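# Push the utility cart into the yellow parking bay

## Task

Get the utility cart parked in the yellow bay so that every one of its four wheels sits inside the taped outline and none rests on the tape itself; the three tubes in its top tray must remain upright there, the robot must not topple or finish leaning, and the cart must stay in place on its own, not because the robot is holding it.

## Robot and tools

Robot: a Hello Robot Stretch 4 with one arm. It has an omni-wheel base, a lift that rides up a mast, a telescoping arm reaching forward, a three-joint wrist (yaw, pitch, roll) and a two-finger gripper. It stands about 1.6 m tall; the base rim lies within 0.23 m of the base origin. Cameras: head_camera (mast top, looking forward and down; turn the base to aim it), head_left_camera and head_right_camera (fisheyes beside it, tilted further down, showing the base and arm), and wrist_camera (behind the fingers, fingertips near the bottom of its image).

Frames: the base frame sits on the floor under the base centre, x ahead, y to the left, z up. hand_pose is reported in it (a point between the fingers, 0.015 m behind the tips; its printed value may be slightly wrong). The odometry frame is where the base frame was when the scene began; base_odometry counts wheel rotation only, so slip shows up as travel. Heading is left-positive, -3.142 to 3.142.

execute_actions: argument "actions" is a list holding one action or nothing (empty list = just report state and pictures). Optional "cameras": list of camera names or "all"; omitted or null gives every camera, [] gives none. An action may contain "base", "joints", or both, plus optional "pace" ("slow", "default", "fast", "max") and "contact_limits"; alternatively it holds only {"end_of_arm": "enable_torque"}, which re-powers any wrist or gripper motor that shut off. Base and joint motions begin together.
- "base" holds exactly one relative move, measured from the base position in the latest state report: {"translate_m": d} straight, forward positive, -2 to 2 m; {"strafe_m": d} sideways, left positive, -2 to 2 m; {"rotate_rad": d} in-place turn, counter-clockwise positive, -3.2 to 3.2 rad.
- "joints" is one object keyed by joint name with absolute targets: lift_m 0 to 1.2 m; arm_m 0 to 0.55 m (extension); wrist_yaw_rad -1.134 to 4.276 (0 ahead, left positive, 3.14 tucked back, beyond 3.4 the arm may block); wrist_pitch_rad -1.117 to 4.259 (0 level, 1.57 pointing down); wrist_roll_rad -1.117 to 4.259 (0 fingers level, positive is clockwise viewed from behind); gripper_m 0 to 0.08 m finger gap. Done tolerances: ±0.004 lift and arm, ±0.02 yaw and roll, ±0.05 pitch, ±0.002 gripper. Out-of-range joint targets get clipped and reported; any other bad value or unknown key rejects the whole call. A single action runs at most 15 s.
- "contact_limits": only {"arm_m": value}, 0 (gentlest) to 0.75 (firmest), default 0.5; how much force the arm move may use before halting.
Pace speeds for the base: 0.1/0.3/0.4/0.6 m/s and 1/2/3/4 rad/s; a raised lift (above 0.2) lowers these, to 0.3 m/s and 1 rad/s at full height. A part you leave out of an action may keep pushing toward its earlier target unnoticed.

wait: {"seconds": 0 to 10}; commands nothing, returns state and pictures.
zoom_image: {"camera": name, "region": [x0, y0, x1, y1]} in pixels of that camera's most recent full image, origin top-left, at most 504 by 504.
read_manual: returns only licence texts; it does not help with the task.
finished_scene: {"scene": number}; ends the current scene permanently and reports success. Call it only when the cart rests in the bay without the robot touching it. If a result reports a stop, the rest of the calls in that reply are skipped.

Result lines: base_status and joint_status tell how each motion ended: "done"; "off_target" (stopped short, maybe still pushing); "contact_stop_at_<key>" (hit something; that part goes slack and may drift or roll); "limit_stop_at_<name>" such as own_body (self-collision guard) or tilt (leaning over 6 degrees: lift, arm and wheels go slack until it rights); "time_out"; "torque_fault" (wrist or gripper motor went limp; send enable_torque). on_its_own lists what happened without a command; "held at" gives a held target. lidar_m: 12 distances in metres, 30-degree sectors starting straight ahead and going counter-clockwise (4th left, 7th back, 10th right); "-" means nothing seen or closer than 0.25 m; it sees from about 0.15 m high upward and misses clear things and thin legs. wrist_depth_mm: 7x7 grid of depths, 100 to 2000 mm. turned_by_wheels versus turned_by_imu differing by over about 0.1 rad means slip or a collision. base_tilt in degrees (forward, right), with a fixed offset up to about 1.5. motor_effort: percent of maximum, peak in brackets; for wheel_0..2 positive means turning right. joint_positions reports the joints. The gripper reading stays above the commanded gap while squeezing; effort held beyond about 50 trips a torque fault.

Cautions: push the cart gently with the base or arm at low contact limits and slow pace so the tubes stay upright and nothing tips; avoid hard hits, slams and drops. Pressing the gripper into something during base or arm moves can fault the wrist. Pushing or pulling with the gripper high can tip the robot. Loose items may be nudged briefly by outside disturbances. At scene start, lift_m 0.4 with wrist_yaw_rad 0 unfolds the wrist. The simulation keeps running while you think, and the robot holds its last command meanwhile.

Each tool is called after "Request:" as name(argument=value, ...) on one line, values as JSON.

## Session

I'll start by looking at the current state and images.

Request:
execute_actions(actions=[])

Scene clock: 0.00 s.
base_odometry: x=+0.000 y=+0.000 heading=+0.000 (m, m, rad; odometry frame)
turned_by_wheels: +0.000 (rad since the last result)
turned_by_imu: +0.000 (rad since the last result)
base_tilt: forward=+0.4 right=+0.2 (deg)
lidar_m: 1.07 1.87 1.76 2.05 0.66 0.57 0.58 0.79 1.69 1.73 1.14 0.77
base_status: not commanded
joint_positions: lift_m=+0.156 arm_m=-0.001 wrist_yaw_rad=+3.082 wrist_pitch_rad=+0.012 wrist_roll_rad=-0.003 gripper_m=+0.040
joint_status: not commanded
motor_effort: lift_m=+19 arm_m=+0 wrist_yaw_rad=+0 wrist_pitch_rad=-8 wrist_roll_rad=+0 gripper_m=+2 wheel_0=+1 wheel_1=+0 wheel_2=+0 (%)
hand_pose: x=-0.0370 y=+0.0999 z=+0.3319 quat_wxyz=(+0.030, -0.006, -0.001, +1.000) (m; base frame)
wrist_depth_mm: - 138 831 759 715 699 691 / - 133 904 1060 976 917 866 / - 135 213 1576 1464 1397 1078 / 134 139 1708 1576 1499 1397 1078 / 1808 1808 1708 1618 1464 1397 917 / 1098 1138 155 1229 1118 1205 904 / 798 - 121 842 - - 768
pictures: head_camera, head_left_camera, head_right_camera, wrist_camera
Images, in order (width x height): head_camera 420x560, head_left_camera 420x672, head_right_camera 420x672, wrist_camera 616x392.

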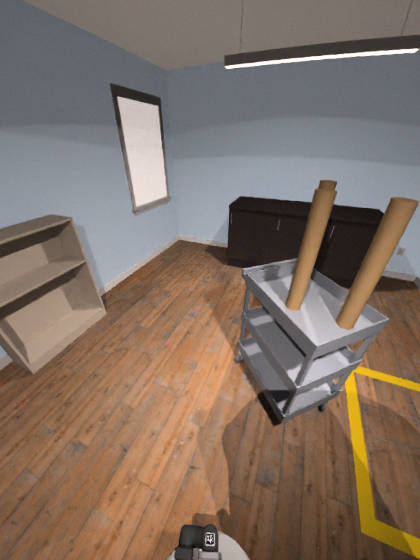

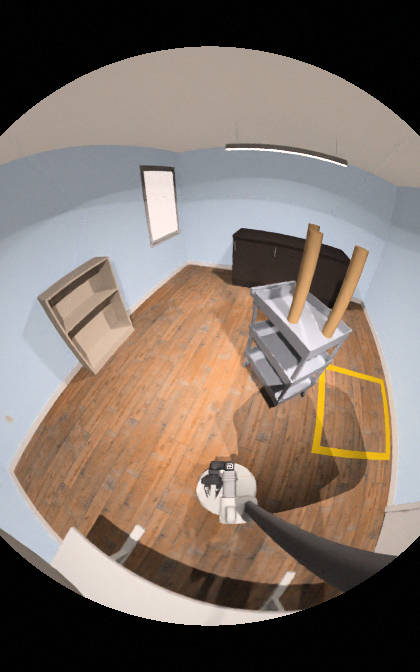

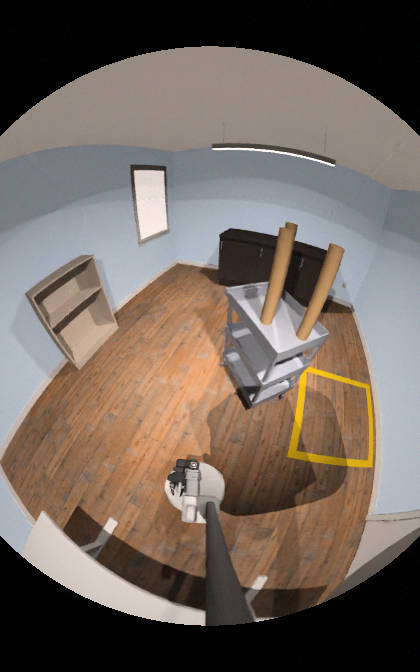

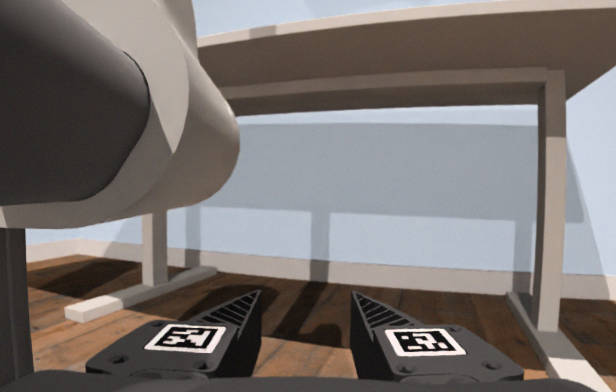

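Request:
zoom_image(camera="head_camera", region=[200, 160, 420, 460])

Request:
zoom_image(camera="head_right_camera", region=[200, 200, 420, 500])

Request:
zoom_image(camera="head_left_camera", region=[200, 200, 420, 500])

Region (200, 160, 420, 460) of head_camera's 420x560 image, scaled by 1.680, with more detail than that image has; it fills the left 370 columns of this view, and the rest is white.

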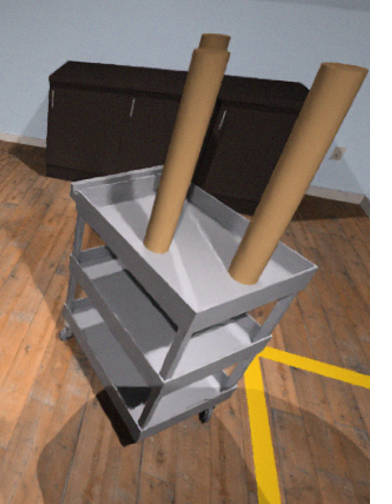

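Region (200, 200, 420, 500) of head_right_camera's 420x672 image, scaled by 1.680, with more detail than that image has; it fills the left 370 columns of this view, and the rest is white.

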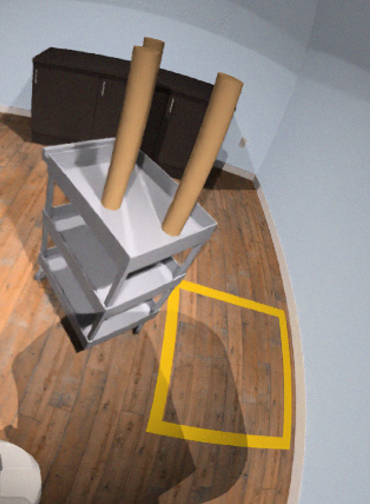

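Region (200, 200, 420, 500) of head_left_camera's 420x672 image, scaled by 1.680, with more detail than that image has; it fills the left 370 columns of this view, and the rest is white.

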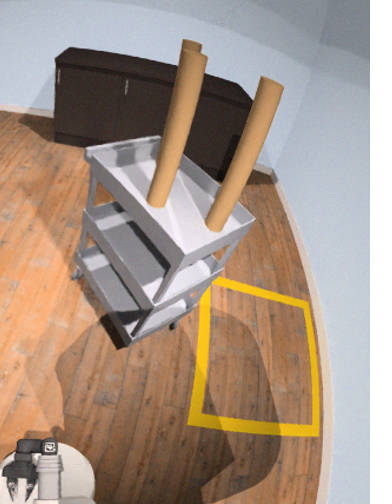

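Request:
zoom_image(camera="head_camera", region=[225, 330, 365, 440])

Request:
zoom_image(camera="head_right_camera", region=[210, 330, 330, 430])

Request:
zoom_image(camera="head_left_camera", region=[230, 330, 350, 430])

Region (225, 330, 365, 440) of head_camera's 420x560 image, scaled by 3.600, with more detail than that image has; it fills the top 396 rows of this view, and the rest is white.

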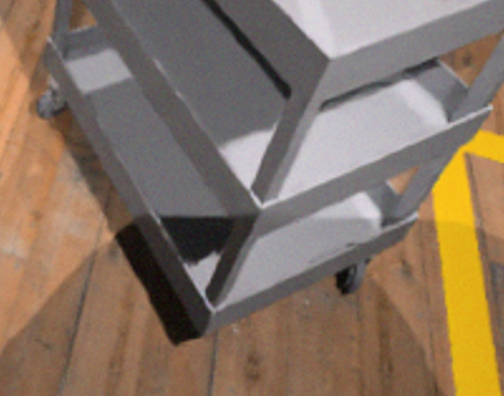

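Region (210, 330, 330, 430) of head_right_camera's 420x672 image, scaled by 4.200, with more detail than that image has.

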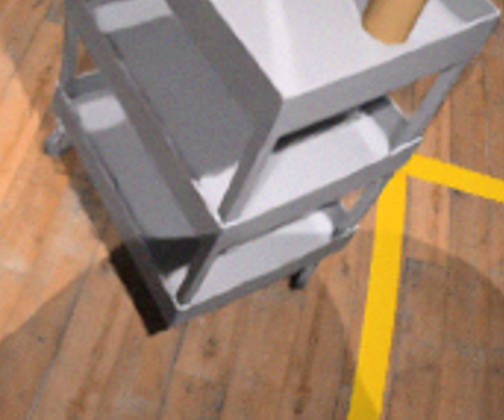

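Region (230, 330, 350, 430) of head_left_camera's 420x672 image, scaled by 4.200, with more detail than that image has.

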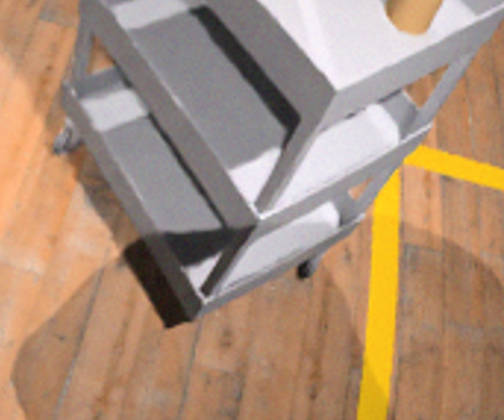

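Request:
zoom_image(camera="head_camera", region=[230, 240, 400, 370])

Request:
zoom_image(camera="head_left_camera", region=[240, 260, 370, 360])

Region (230, 240, 400, 370) of head_camera's 420x560 image, scaled by 2.965, with more detail than that image has; it fills the top 385 rows of this view, and the rest is white.

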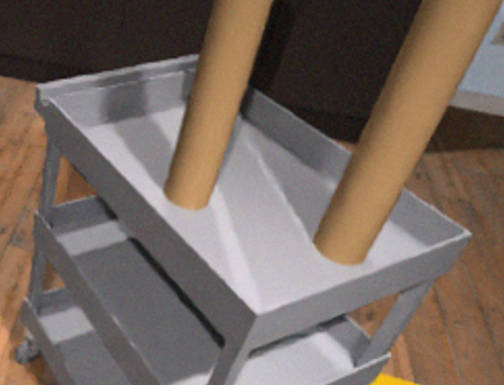

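Region (240, 260, 370, 360) of head_left_camera's 420x672 image, scaled by 3.877, with more detail than that image has; it fills the top 388 rows of this view, and the rest is white.

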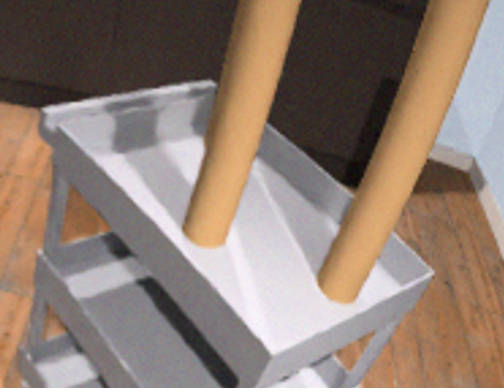

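Request:
execute_actions(actions=[{"base": {"rotate_rad": -0.45}, "joints": {"lift_m": 0.4, "wrist_yaw_rad": 0, "wrist_pitch_rad": 0.4, "gripper_m": 0.08}}])

Scene clock: 7.73 s.
base_odometry: x=+0.000 y=+0.000 heading=-0.449 (m, m, rad; odometry frame)
turned_by_wheels: -0.449 (rad since the last result)
turned_by_imu: -0.445 (rad since the last result)
base_tilt: forward=+0.3 right=+0.1 (deg)
lidar_m: 0.73 1.20 1.80 1.80 2.04 0.64 0.56 0.62 0.82 1.66 1.71 0.93
base_status: done
joint_positions: lift_m=+0.400 arm_m=-0.001 wrist_yaw_rad=+0.000 wrist_pitch_rad=+0.402 wrist_roll_rad=-0.003 gripper_m=+0.080
joint_status: all done
motor_effort: lift_m=+23(24) arm_m=+0(0) wrist_yaw_rad=-1(5) wrist_pitch_rad=-7(8) wrist_roll_rad=+1(1) gripper_m=+3(5) wheel_0=+5(10) wheel_1=+4(10) wheel_2=+3(9) (%)
hand_pose: x=+0.3658 y=-0.0873 z=+0.4946 quat_wxyz=(+0.980, -0.001, +0.200, +0.000) (m; base frame)
wrist_depth_mm: - - - - - - - / - - 699 554 699 - - / - - - 591 1921 - - / 1464 1397 1118 1060 1060 1537 1537 / 1078 1098 931 715 931 1138 1118 / 878 866 854 820 854 878 878 / - - 707 750 707 - -
pictures: head_camera, head_left_camera, head_right_camera, wrist_camera
camera_calibration (this result's frames):
wrist_camera: T_world_to_cam=[[-0.00939138, -0.999941, 0.00541875, -0.0874506], [-0.419026, -0.000984906, -0.907974, 0.656805], [0.907926, -0.0107977, -0.418992, 0.0246489], [0, 0, 0, 1]] pos_world=[0.252018, -0.0865324, 0.607164]
Images, in order (width x height): head_camera 420x560, head_left_camera 420x672, head_right_camera 420x672, wrist_camera 616x392.

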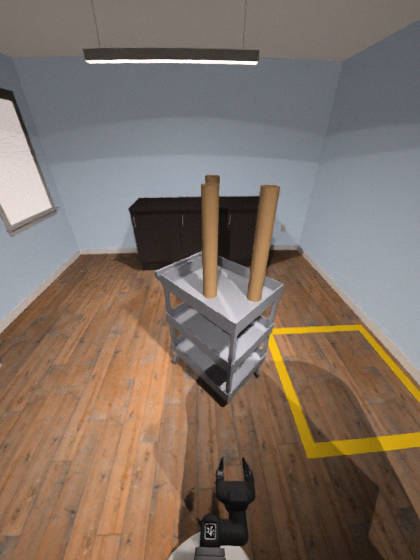

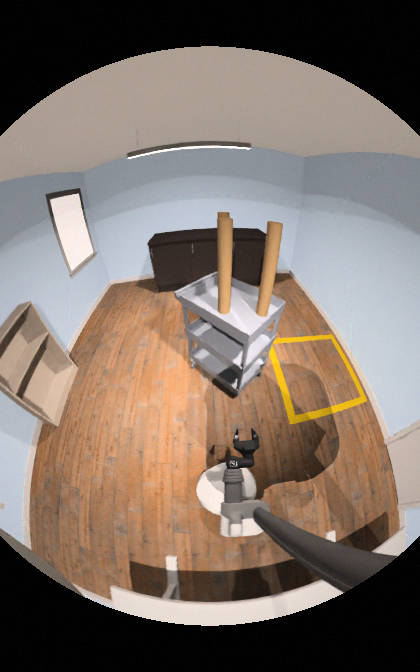

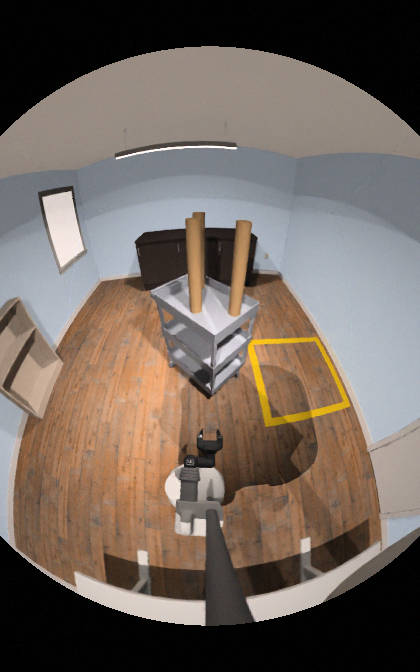

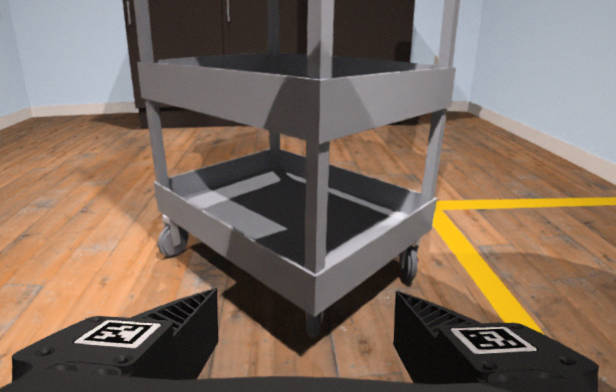

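Request:
zoom_image(camera="wrist_camera", region=[130, 170, 460, 350])

Request:
zoom_image(camera="head_camera", region=[140, 160, 420, 470])

Region (130, 170, 460, 350) of wrist_camera's 616x392 image, scaled by 1.527; it fills the top 275 rows of this view, and the rest is white.

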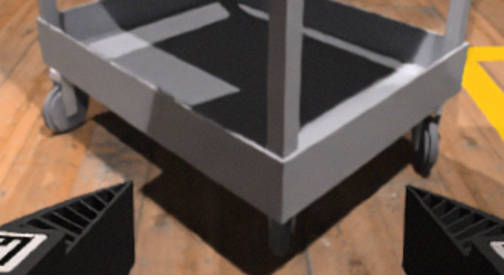

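Region (140, 160, 420, 470) of head_camera's 420x560 image, scaled by 1.626, with more detail than that image has; it fills the left 455 columns of this view, and the rest is white.

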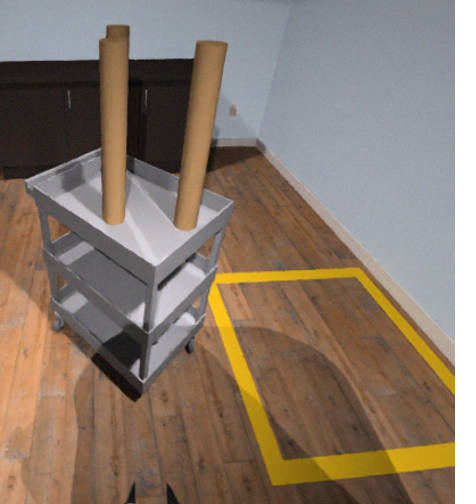

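Request:
zoom_image(camera="wrist_camera", region=[120, 0, 480, 280])

Region (120, 0, 480, 280) of wrist_camera's 616x392 image, scaled by 1.400.

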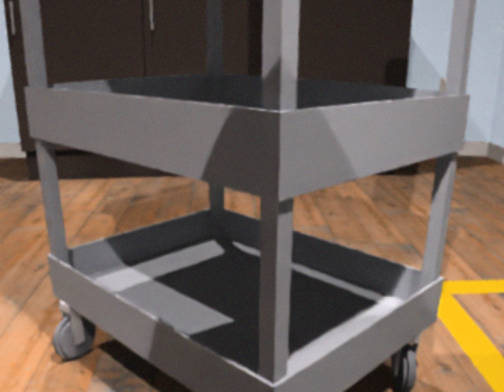

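Request:
zoom_image(camera="head_camera", region=[150, 240, 300, 410])

Region (150, 240, 300, 410) of head_camera's 420x560 image, scaled by 2.965, with more detail than that image has; it fills the left 445 columns of this view, and the rest is white.

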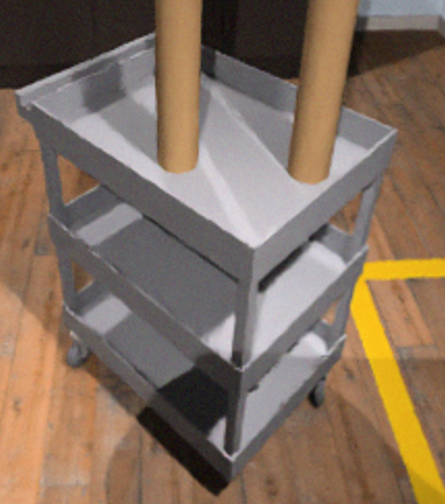

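Request:
execute_actions(actions=[{"base": {"rotate_rad": -0.085}, "joints": {"arm_m": 0.25, "wrist_pitch_rad": 0.0}}], cameras=[])

Request:
execute_actions(actions=[{"base": {"strafe_m": -0.222}, "joints": {"lift_m": 0.12}}])

Scene clock: 21.83 s.
base_odometry: x=+0.000 y=+0.000 heading=-0.533 (m, m, rad; odometry frame)
turned_by_wheels: -0.084 (rad since the last result)
turned_by_imu: -0.085 (rad since the last result)
base_tilt: forward=+0.3 right=+0.1 (deg)
lidar_m: 0.77 1.07 1.90 1.77 2.04 0.65 0.56 0.58 0.74 1.67 1.72 1.16
base_status: done
joint_positions: lift_m=+0.400 arm_m=+0.248 wrist_yaw_rad=+0.000 wrist_pitch_rad=+0.003 wrist_roll_rad=-0.003 gripper_m=+0.080
joint_status: all done
motor_effort: lift_m=+23(23) arm_m=+9(9) wrist_yaw_rad=-1(1) wrist_pitch_rad=-7(12) wrist_roll_rad=+0(1) gripper_m=+3(2) wheel_0=+5(12) wheel_1=+4(7) wheel_2=+3(13) (%)
hand_pose: x=+0.6320 y=-0.0874 z=+0.5773 quat_wxyz=(+1.000, -0.001, +0.001, +0.000) (m; base frame)
wrist_depth_mm: - 427 327 375 512 - 1808 / 615 508 415 512 569 - 1863 / - - 778 - - - 1863 / - - 1008 - - - 1863 / 661 768 676 798 654 - 1863 / 1618 379 309 370 449 1983 1756 / - - 307 379 1229 - -
pictures: none
No camera images: the call's "cameras" was empty. Leave "cameras" out to get every camera's image.

Scene clock: 24.03 s.
base_odometry: x=-0.113 y=-0.191 heading=-0.533 (m, m, rad; odometry frame)
turned_by_wheels: +0.000 (rad since the last result)
turned_by_imu: +0.000 (rad since the last result)
base_tilt: forward=+0.3 right=+0.2 (deg)
lidar_m: 0.78 0.82 2.12 1.98 2.24 0.61 0.53 0.56 0.71 1.43 1.49 1.85
base_status: done
joint_positions: lift_m=+0.120 arm_m=+0.248 wrist_yaw_rad=+0.000 wrist_pitch_rad=+0.003 wrist_roll_rad=-0.003 gripper_m=+0.080
joint_status: all done
motor_effort: lift_m=+14(20) arm_m=+9(9) wrist_yaw_rad=+0(1) wrist_pitch_rad=-7(7) wrist_roll_rad=-1(1) gripper_m=+4(5) wheel_0=+3(9) wheel_1=-2(11) wheel_2=+0(0) (%)
hand_pose: x=+0.6320 y=-0.0874 z=+0.2980 quat_wxyz=(+1.000, -0.001, +0.001, +0.000) (m; base frame)
wrist_depth_mm: 334 392 - - - - 1576 / 347 407 492 647 - - 1618 / 634 809 809 - - - 1618 / - - - - - - 1618 / 854 946 878 1808 - 1863 1537 / 569 394 517 917 991 1098 1060 / - - 676 732 683 - -
pictures: head_camera, head_left_camera, head_right_camera, wrist_camera
camera_calibration (this result's frames):
wrist_camera: T_world_to_cam=[[-0.011024, -0.999939, 0.00117178, -0.0816435], [-0.0326417, -0.000811363, -0.999467, 0.37294], [0.999406, -0.0110564, -0.0326307, -0.472408], [0, 0, 0, 1]] pos_world=[0.483401, -0.086559, 0.357422]
Images, in order (width x height): head_camera 420x560, head_left_camera 420x672, head_right_camera 420x672, wrist_camera 616x392.

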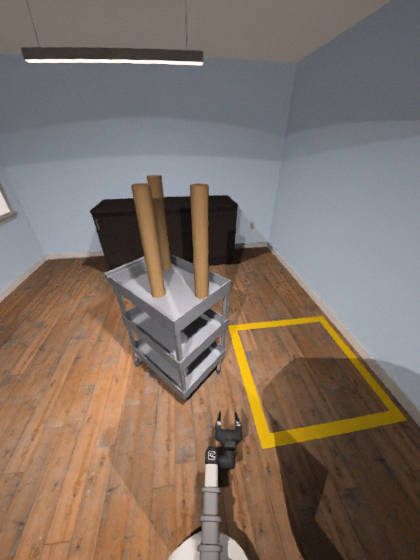

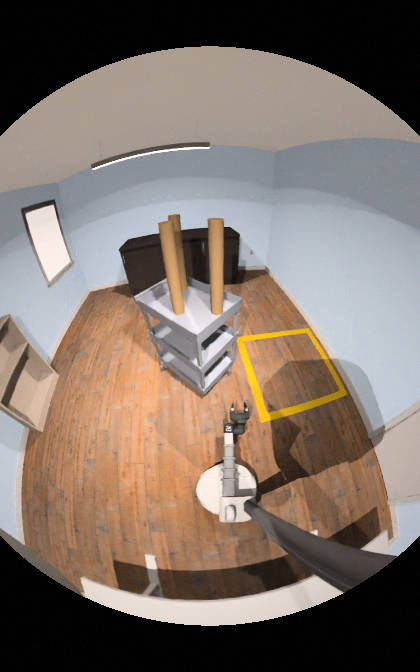

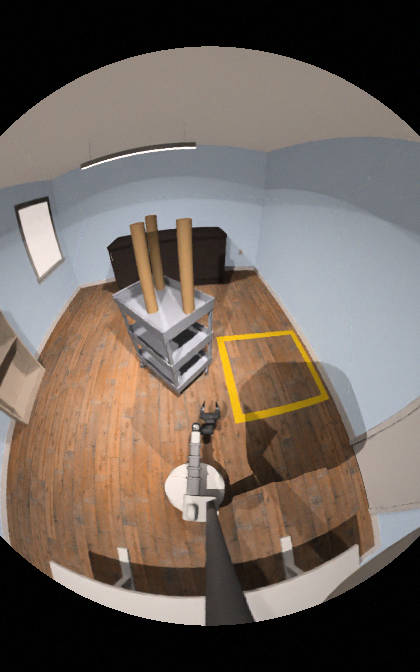

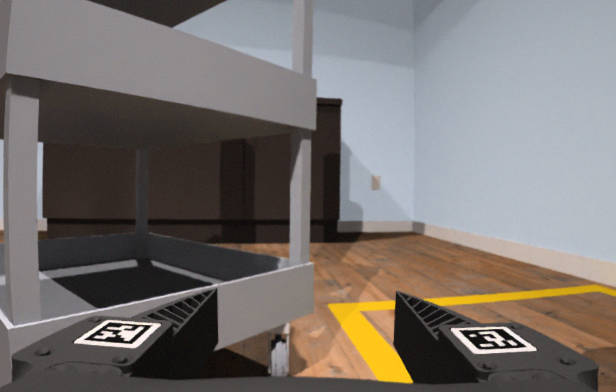

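Request:
execute_actions(actions=[{"base": {"translate_m": 0.46}}])

Scene clock: 27.50 s.
base_odometry: x=+0.283 y=-0.424 heading=-0.532 (m, m, rad; odometry frame)
turned_by_wheels: +0.000 (rad since the last result)
turned_by_imu: -0.002 (rad since the last result)
base_tilt: forward=+0.3 right=+0.1 (deg)
lidar_m: 0.42 0.36 2.54 1.99 2.33 1.11 0.97 1.03 1.53 1.42 1.42 1.77
base_status: done
joint_positions: lift_m=+0.120 arm_m=+0.248 wrist_yaw_rad=+0.000 wrist_pitch_rad=+0.003 wrist_roll_rad=-0.003 gripper_m=+0.080
joint_status: not commanded
motor_effort: lift_m=+14(14) arm_m=+9(9) wrist_yaw_rad=+0(1) wrist_pitch_rad=-7(8) wrist_roll_rad=+0(0) gripper_m=+3(4) wheel_0=+4(10) wheel_1=+3(8) wheel_2=-2(14) (%)
hand_pose: x=+0.6320 y=-0.0874 z=+0.2980 quat_wxyz=(+1.000, -0.001, +0.001, +0.000) (m; base frame)
wrist_depth_mm: 234 237 228 193 - - 1499 / 345 1708 1808 195 - - 1499 / 1661 1756 1808 196 - - 1537 / 1661 1708 1808 197 - - 1537 / 1618 1756 1708 198 - 1808 1499 / 480 715 196 199 1008 1098 1060 / - - 194 200 683 - -
pictures: head_camera, head_left_camera, head_right_camera, wrist_camera
camera_calibration (this result's frames):
wrist_camera: T_world_to_cam=[[-0.0110237, -0.999939, 0.00117163, -0.0816435], [-0.0326416, -0.000811224, -0.999467, 0.372935], [0.999406, -0.0110561, -0.0326306, -0.472414], [0, 0, 0, 1]] pos_world=[0.483406, -0.086559, 0.357417]
Images, in order (width x height): head_camera 420x560, head_left_camera 420x672, head_right_camera 420x672, wrist_camera 616x392.

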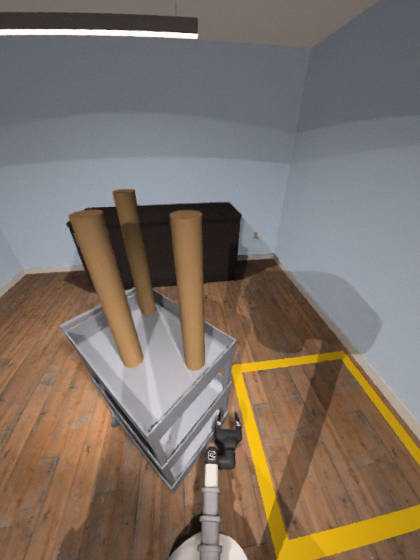

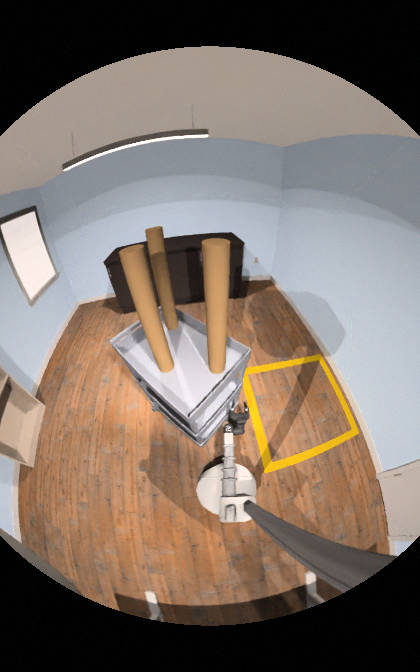

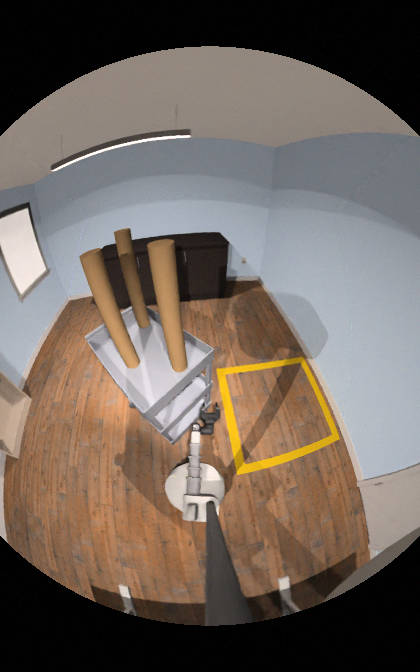

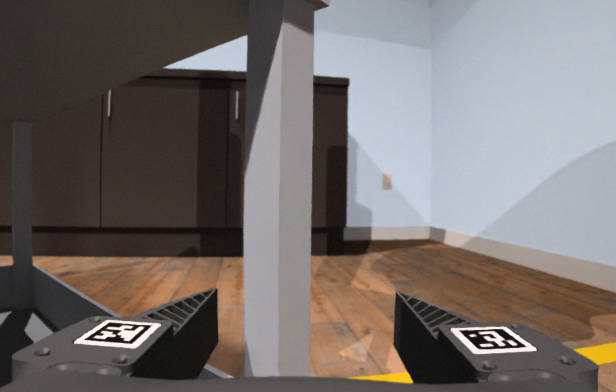

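Request:
execute_actions(actions=[{"base": {"strafe_m": 0.013}, "joints": {"lift_m": 0.1}}], cameras=[])

Request:
execute_actions(actions=[{"joints": {"arm_m": 0.335}, "contact_limits": {"arm_m": 0.2}}])

Scene clock: 29.43 s.
base_odometry: x=+0.290 y=-0.413 heading=-0.533 (m, m, rad; odometry frame)
turned_by_wheels: +0.000 (rad since the last result)
turned_by_imu: -0.001 (rad since the last result)
base_tilt: forward=+0.4 right=+0.2 (deg)
lidar_m: 0.41 0.35 2.53 1.98 2.31 1.10 1.02 1.04 1.56 1.41 1.44 1.78
base_status: done
joint_positions: lift_m=+0.100 arm_m=+0.248 wrist_yaw_rad=+0.000 wrist_pitch_rad=+0.003 wrist_roll_rad=-0.003 gripper_m=+0.080
joint_status: all done
motor_effort: lift_m=+14(14) arm_m=+9(9) wrist_yaw_rad=-1(0) wrist_pitch_rad=-7(7) wrist_roll_rad=+1(0) gripper_m=+3(5) wheel_0=-4(9) wheel_1=+2(11) wheel_2=+0(1) (%)
hand_pose: x=+0.6320 y=-0.0874 z=+0.2780 quat_wxyz=(+1.000, -0.001, +0.001, +0.000) (m; base frame)
wrist_depth_mm: 281 285 - 187 - - 1499 / 415 1756 1808 188 - - 1537 / 1708 1756 1808 189 - - 1537 / 1708 1708 1863 189 - - 1537 / 1537 1808 1863 190 1983 1808 1464 / 469 357 931 191 946 1025 991 / - - 247 193 640 - -
pictures: none
No camera images: the call's "cameras" was empty. Leave "cameras" out to get every camera's image.

Scene clock: 30.63 s.
base_odometry: x=+0.290 y=-0.413 heading=-0.533 (m, m, rad; odometry frame)
turned_by_wheels: +0.000 (rad since the last result)
turned_by_imu: -0.001 (rad since the last result)
base_tilt: forward=+0.3 right=+0.2 (deg)
lidar_m: 0.41 0.34 2.52 1.98 2.33 1.13 1.03 1.04 1.55 1.42 1.43 1.76
base_status: not commanded
joint_positions: lift_m=+0.100 arm_m=+0.333 wrist_yaw_rad=+0.000 wrist_pitch_rad=+0.003 wrist_roll_rad=-0.003 gripper_m=+0.080
joint_status: all done
motor_effort: lift_m=+14(14) arm_m=+9(9) wrist_yaw_rad=+0(0) wrist_pitch_rad=-7(8) wrist_roll_rad=+2(2) gripper_m=+3(4) wheel_0=-5(4) wheel_1=+2(2) wheel_2=+0(0) (%)
contact_limits: arm_m 0.2
hand_pose: x=+0.7170 y=-0.0874 z=+0.2780 quat_wxyz=(+1.000, -0.001, +0.001, +0.000) (m; base frame)
wrist_depth_mm: 281 - - 103 - - 1499 / 1618 1661 1708 103 - - 1499 / 1576 1661 1708 104 - - 1499 / 1576 1708 1708 105 - - 1499 / 1618 1708 1661 103 - 1808 1499 / 904 960 148 104 946 1008 991 / - - 131 105 647 - -
pictures: head_camera, head_left_camera, head_right_camera, wrist_camera
camera_calibration (this result's frames):
wrist_camera: T_world_to_cam=[[-0.0110059, -0.999939, 0.00117116, -0.080692], [-0.0326155, -0.000811624, -0.999468, 0.355727], [0.999407, -0.0110383, -0.0326046, -0.558015], [0, 0, 0, 1]] pos_world=[0.568399, -0.0865579, 0.337439]
Images, in order (width x height): head_camera 420x560, head_left_camera 420x672, head_right_camera 420x672, wrist_camera 616x392.

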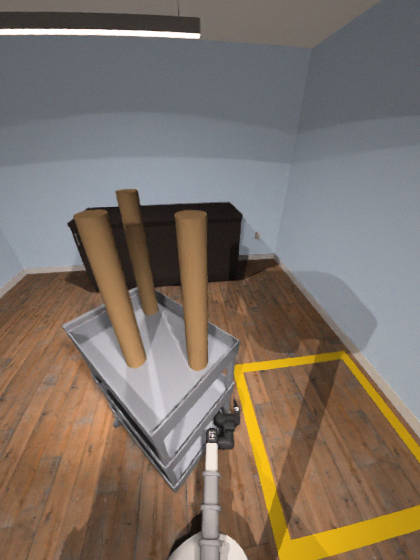

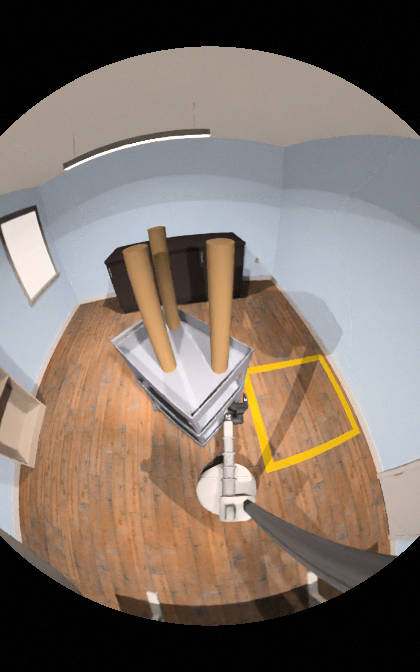

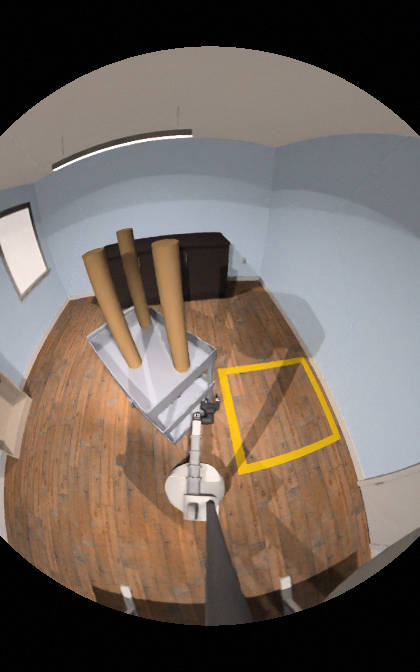

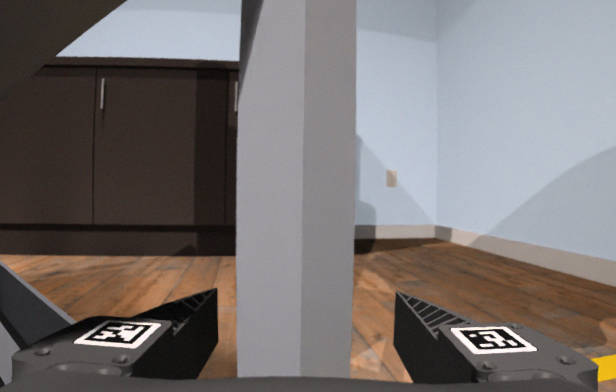

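Request:
execute_actions(actions=[{"joints": {"gripper_m": 0.042}}], cameras=["wrist_camera"])

Scene clock: 32.50 s.
base_odometry: x=+0.290 y=-0.413 heading=-0.533 (m, m, rad; odometry frame)
turned_by_wheels: +0.000 (rad since the last result)
turned_by_imu: -0.001 (rad since the last result)
base_tilt: forward=+0.3 right=+0.1 (deg)
lidar_m: 0.40 0.36 2.54 1.99 2.34 1.11 1.00 1.03 1.53 1.42 1.45 1.77
base_status: not commanded
joint_positions: lift_m=+0.100 arm_m=+0.333 wrist_yaw_rad=+0.000 wrist_pitch_rad=+0.003 wrist_roll_rad=-0.003 gripper_m=+0.042
joint_status: all done
motor_effort: lift_m=+14(14) arm_m=+8(9) wrist_yaw_rad=+0(1) wrist_pitch_rad=-8(8) wrist_roll_rad=+2(1) gripper_m=-1(2) wheel_0=-4(5) wheel_1=+2(2) wheel_2=+0(0) (%)
hand_pose: x=+0.7170 y=-0.0874 z=+0.2780 quat_wxyz=(+1.000, -0.001, +0.001, +0.000) (m; base frame)
wrist_depth_mm: 282 - - 103 - - 1464 / 1576 1661 1708 103 - - 1537 / 1576 1661 1708 104 - - 1499 / 1618 1661 1708 105 - - 1537 / 1661 1708 1618 103 1983 1756 1464 / 609 976 128 104 157 1025 991 / 307 - 106 105 - - 715
pictures: wrist_camera
camera_calibration (this result's frames):
wrist_camera: T_world_to_cam=[[-0.0110059, -0.999939, 0.00117149, -0.0806921], [-0.0326158, -0.000811949, -0.999468, 0.355728], [0.999407, -0.0110382, -0.0326049, -0.558015], [0, 0, 0, 1]] pos_world=[0.568399, -0.0865579, 0.337439]
Images, in order (width x height): wrist_camera 616x392.

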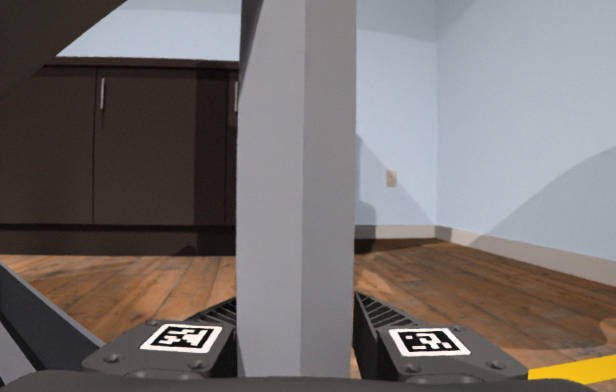

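Request:
execute_actions(actions=[{"joints": {"gripper_m": 0.036}}], cameras=["wrist_camera", "head_camera"])

Scene clock: 33.23 s.
base_odometry: x=+0.290 y=-0.413 heading=-0.533 (m, m, rad; odometry frame)
turned_by_wheels: +0.000 (rad since the last result)
turned_by_imu: +0.000 (rad since the last result)
base_tilt: forward=+0.4 right=+0.2 (deg)
lidar_m: 0.41 0.35 2.55 1.99 2.29 1.12 1.02 1.04 1.55 1.40 1.42 1.76
base_status: not commanded
joint_positions: lift_m=+0.100 arm_m=+0.333 wrist_yaw_rad=+0.002 wrist_pitch_rad=+0.003 wrist_roll_rad=-0.003 gripper_m=+0.037
joint_status: all done
motor_effort: lift_m=+14(14) arm_m=+9(9) wrist_yaw_rad=-5(6) wrist_pitch_rad=-7(7) wrist_roll_rad=+2(1) gripper_m=-2(7) wheel_0=-4(4) wheel_1=+2(2) wheel_2=+0(0) (%)
hand_pose: x=+0.7172 y=-0.0870 z=+0.2780 quat_wxyz=(+1.000, -0.001, +0.001, +0.001) (m; base frame)
wrist_depth_mm: 282 - - - - - 1499 / 1576 1661 1756 103 - - 1537 / 1618 1661 1708 103 - - 1537 / 1618 1661 1756 103 - - 1537 / 1661 1708 1661 103 1983 1808 1499 / 375 976 128 103 931 1025 991 / 303 - - 104 - - 715
pictures: head_camera, wrist_camera
camera_calibration (this result's frames):
wrist_camera: T_world_to_cam=[[-0.00926572, -0.999956, 0.00117172, -0.0815699], [-0.0326141, -0.000868939, -0.999468, 0.355727], [0.999425, -0.009299, -0.0326047, -0.558024], [0, 0, 0, 1]] pos_world=[0.568549, -0.0864463, 0.337439]
Images, in order (width x height): head_camera 420x560, wrist_camera 616x392.

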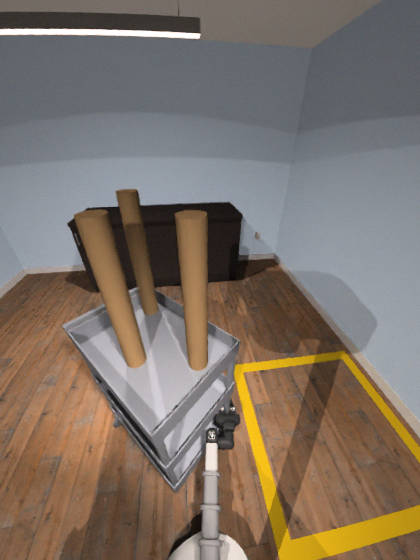

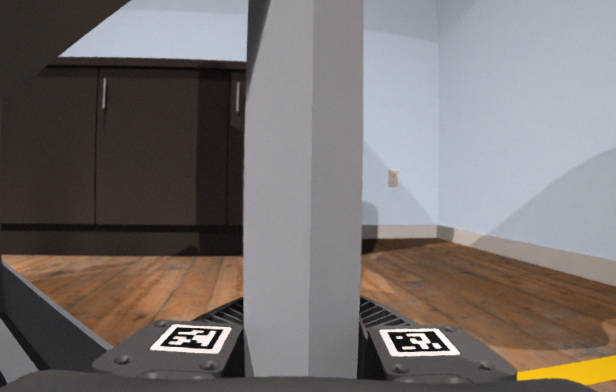

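Request:
execute_actions(actions=[{"joints": {"gripper_m": 0.033}}], cameras=["wrist_camera"])

Scene clock: 33.83 s.
base_odometry: x=+0.290 y=-0.413 heading=-0.532 (m, m, rad; odometry frame)
turned_by_wheels: +0.000 (rad since the last result)
turned_by_imu: +0.000 (rad since the last result)
base_tilt: forward=+0.3 right=+0.2 (deg)
lidar_m: 0.42 0.36 2.56 1.99 2.32 1.11 1.01 1.05 1.56 1.40 1.44 1.76
base_status: not commanded
joint_positions: lift_m=+0.100 arm_m=+0.333 wrist_yaw_rad=+0.003 wrist_pitch_rad=+0.003 wrist_roll_rad=-0.003 gripper_m=+0.034
joint_status: all done
motor_effort: lift_m=+14(14) arm_m=+9(9) wrist_yaw_rad=-8(8) wrist_pitch_rad=-7(8) wrist_roll_rad=+1(1) gripper_m=-7(7) wheel_0=-3(4) wheel_1=+2(2) wheel_2=+0(0) (%)
hand_pose: x=+0.7173 y=-0.0868 z=+0.2780 quat_wxyz=(+1.000, -0.001, +0.001, +0.001) (m; base frame)
wrist_depth_mm: 281 - - 103 - - 1499 / 1576 1618 1708 103 - - 1499 / 1576 1661 1708 103 - - 1576 / 1576 1661 1756 104 - - 1537 / 1661 1708 1808 103 1983 1808 1499 / 377 976 140 103 931 1025 991 / 307 - - 104 - 732 707
pictures: wrist_camera
camera_calibration (this result's frames):
wrist_camera: T_world_to_cam=[[-0.00838368, -0.999964, 0.00116918, -0.082014], [-0.0326134, -0.000895166, -0.999468, 0.355727], [0.999433, -0.00841735, -0.0326047, -0.558028], [0, 0, 0, 1]] pos_world=[0.568626, -0.0863898, 0.337439]
Images, in order (width x height): wrist_camera 616x392.

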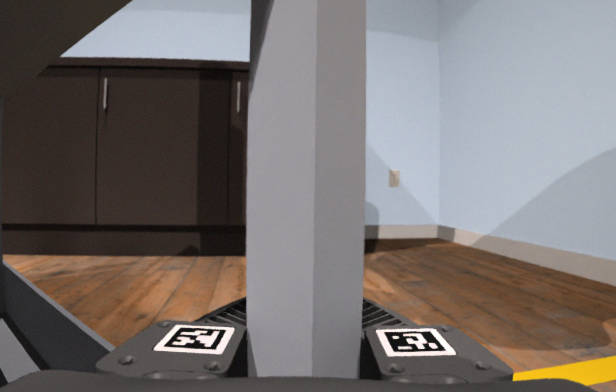

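Request:
execute_actions(actions=[])

Scene clock: 34.33 s.
base_odometry: x=+0.290 y=-0.413 heading=-0.532 (m, m, rad; odometry frame)
turned_by_wheels: +0.000 (rad since the last result)
turned_by_imu: +0.000 (rad since the last result)
base_tilt: forward=+0.3 right=+0.1 (deg)
lidar_m: 0.38 0.35 2.51 1.98 2.32 1.08 0.98 1.04 1.56 1.40 1.42 1.77
base_status: not commanded
joint_positions: lift_m=+0.100 arm_m=+0.333 wrist_yaw_rad=+0.003 wrist_pitch_rad=+0.003 wrist_roll_rad=-0.003 gripper_m=+0.034
joint_status: all done
motor_effort: lift_m=+14(14) arm_m=+9(9) wrist_yaw_rad=-8(8) wrist_pitch_rad=-7(8) wrist_roll_rad=+2(1) gripper_m=-8(7) wheel_0=-3(4) wheel_1=+2(2) wheel_2=+0(0) (%)
hand_pose: x=+0.7173 y=-0.0868 z=+0.2780 quat_wxyz=(+1.000, -0.001, +0.001, +0.001) (m; base frame)
wrist_depth_mm: 282 - - 103 - 1983 1499 / 1618 1661 1708 103 - - 1499 / 1576 1661 1708 103 - - 1499 / 1618 1661 1756 104 - - 1537 / 1618 1708 1756 103 1983 1808 1464 / 375 976 140 103 946 1025 991 / 307 - - 104 - 723 707
pictures: head_camera, head_left_camera, head_right_camera, wrist_camera
camera_calibration (this result's frames):
wrist_camera: T_world_to_cam=[[-0.00837862, -0.999964, 0.00116918, -0.0820166], [-0.0326135, -0.000895331, -0.999468, 0.355727], [0.999433, -0.00841229, -0.0326048, -0.558028], [0, 0, 0, 1]] pos_world=[0.568626, -0.0863894, 0.337439]
Images, in order (width x height): head_camera 420x560, head_left_camera 420x672, head_right_camera 420x672, wrist_camera 616x392.

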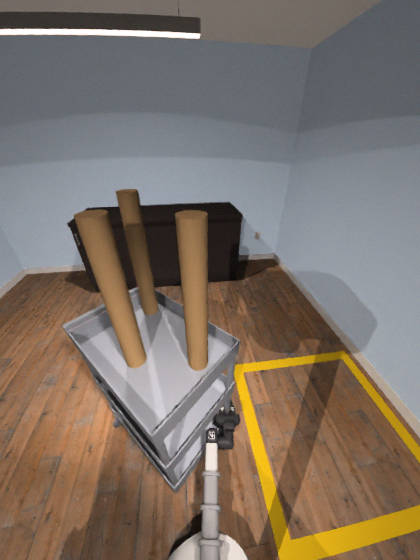

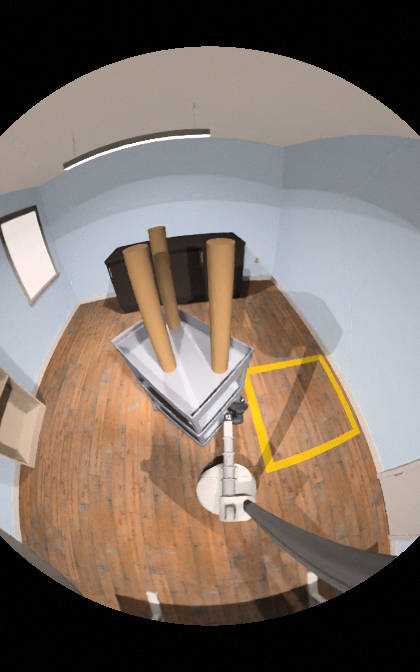

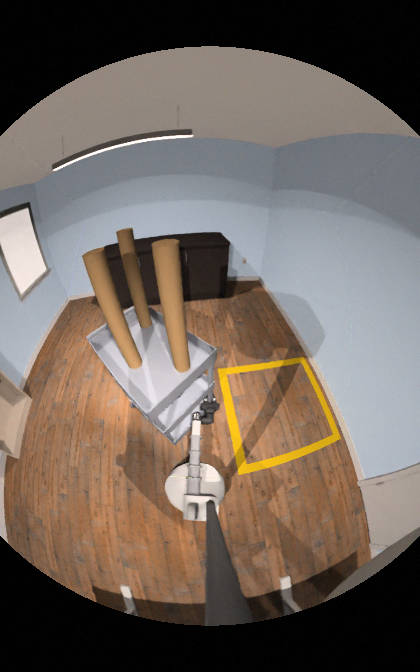

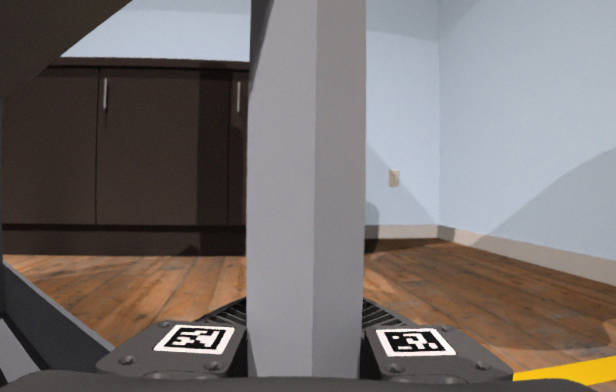

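Request:
execute_actions(actions=[{"base": {"strafe_m": -0.25}, "joints": {"gripper_m": 0.032}, "pace": "slow"}], cameras=["head_camera", "head_left_camera", "wrist_camera"])

Scene clock: 38.87 s.
base_odometry: x=+0.163 y=-0.629 heading=-0.532 (m, m, rad; odometry frame)
turned_by_wheels: +0.001 (rad since the last result)
turned_by_imu: +0.002 (rad since the last result)
base_tilt: forward=+0.3 right=+0.2 (deg)
lidar_m: 0.35 0.26 0.71 2.23 2.57 1.07 0.98 1.01 1.29 1.17 1.18 1.47
base_status: done
joint_positions: lift_m=+0.100 arm_m=+0.334 wrist_yaw_rad=+0.003 wrist_pitch_rad=+0.003 wrist_roll_rad=-0.003 gripper_m=+0.033
joint_status: all done
motor_effort: lift_m=+14(14) arm_m=+8(9) wrist_yaw_rad=-10(35) wrist_pitch_rad=-7(7) wrist_roll_rad=+1(1) gripper_m=-9(11) wheel_0=+9(23) wheel_1=-2(5) wheel_2=+5(7) (%)
hand_pose: x=+0.7174 y=-0.0867 z=+0.2780 quat_wxyz=(+1.000, -0.001, +0.001, +0.002) (m; base frame)
wrist_depth_mm: - - - 104 - 1661 1229 / 1618 1661 1756 103 - 1661 1255 / 1618 1708 1756 103 - 1708 1255 / 1661 1756 1808 104 - 1661 1229 / 1708 1756 1808 104 1983 1576 1229 / 960 976 917 104 931 1025 1008 / 239 - - 104 - 723 707
pictures: head_camera, head_left_camera, wrist_camera
camera_calibration (this result's frames):
wrist_camera: T_world_to_cam=[[-0.00767393, -0.99997, 0.00116823, -0.0823708], [-0.0325828, -0.000917595, -0.999469, 0.355715], [0.99944, -0.00770792, -0.0325748, -0.558156], [0, 0, 0, 1]] pos_world=[0.568801, -0.0863442, 0.337441]
Images, in order (width x height): head_camera 420x560, head_left_camera 420x672, wrist_camera 616x392.

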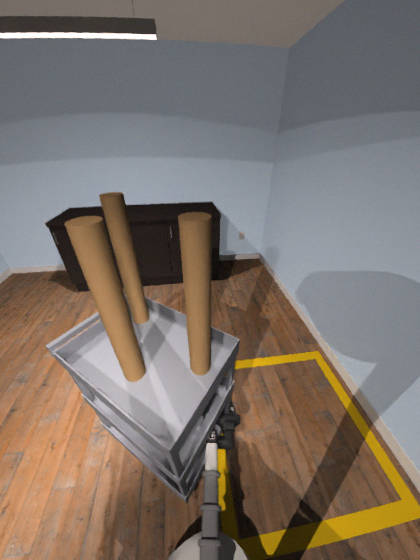

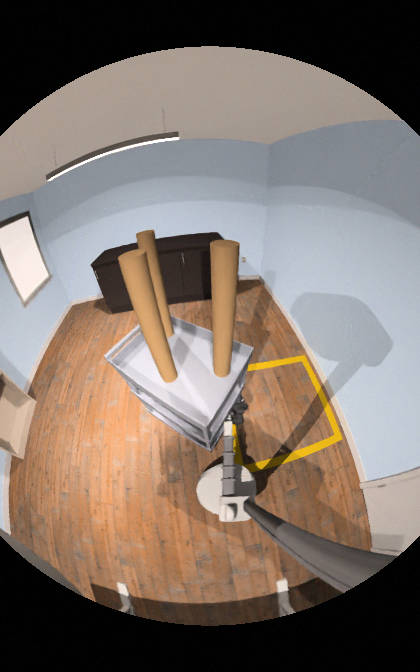

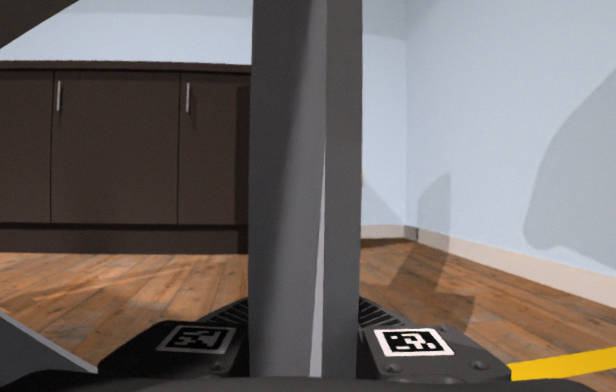

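Request:
zoom_image(camera="head_left_camera", region=[90, 300, 300, 500])

Request:
zoom_image(camera="head_camera", region=[40, 360, 300, 560])

Region (90, 300, 300, 500) of head_left_camera's 420x672 image, scaled by 2.400, with more detail than that image has; it fills the top 480 rows of this view, and the rest is white.

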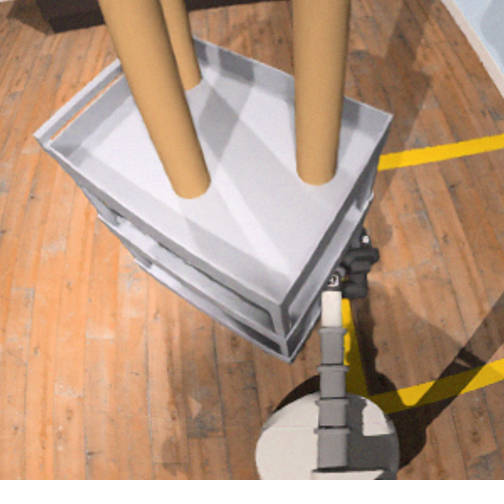

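Region (40, 360, 300, 560) of head_camera's 420x560 image, scaled by 1.938, with more detail than that image has; it fills the top 388 rows of this view, and the rest is white.

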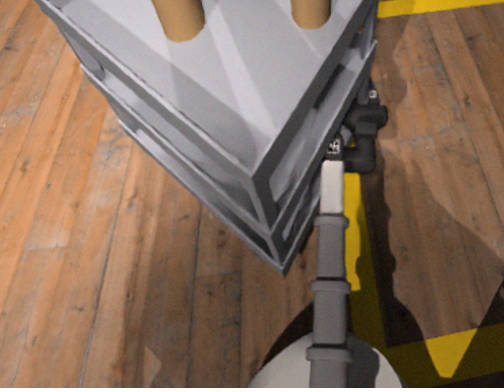

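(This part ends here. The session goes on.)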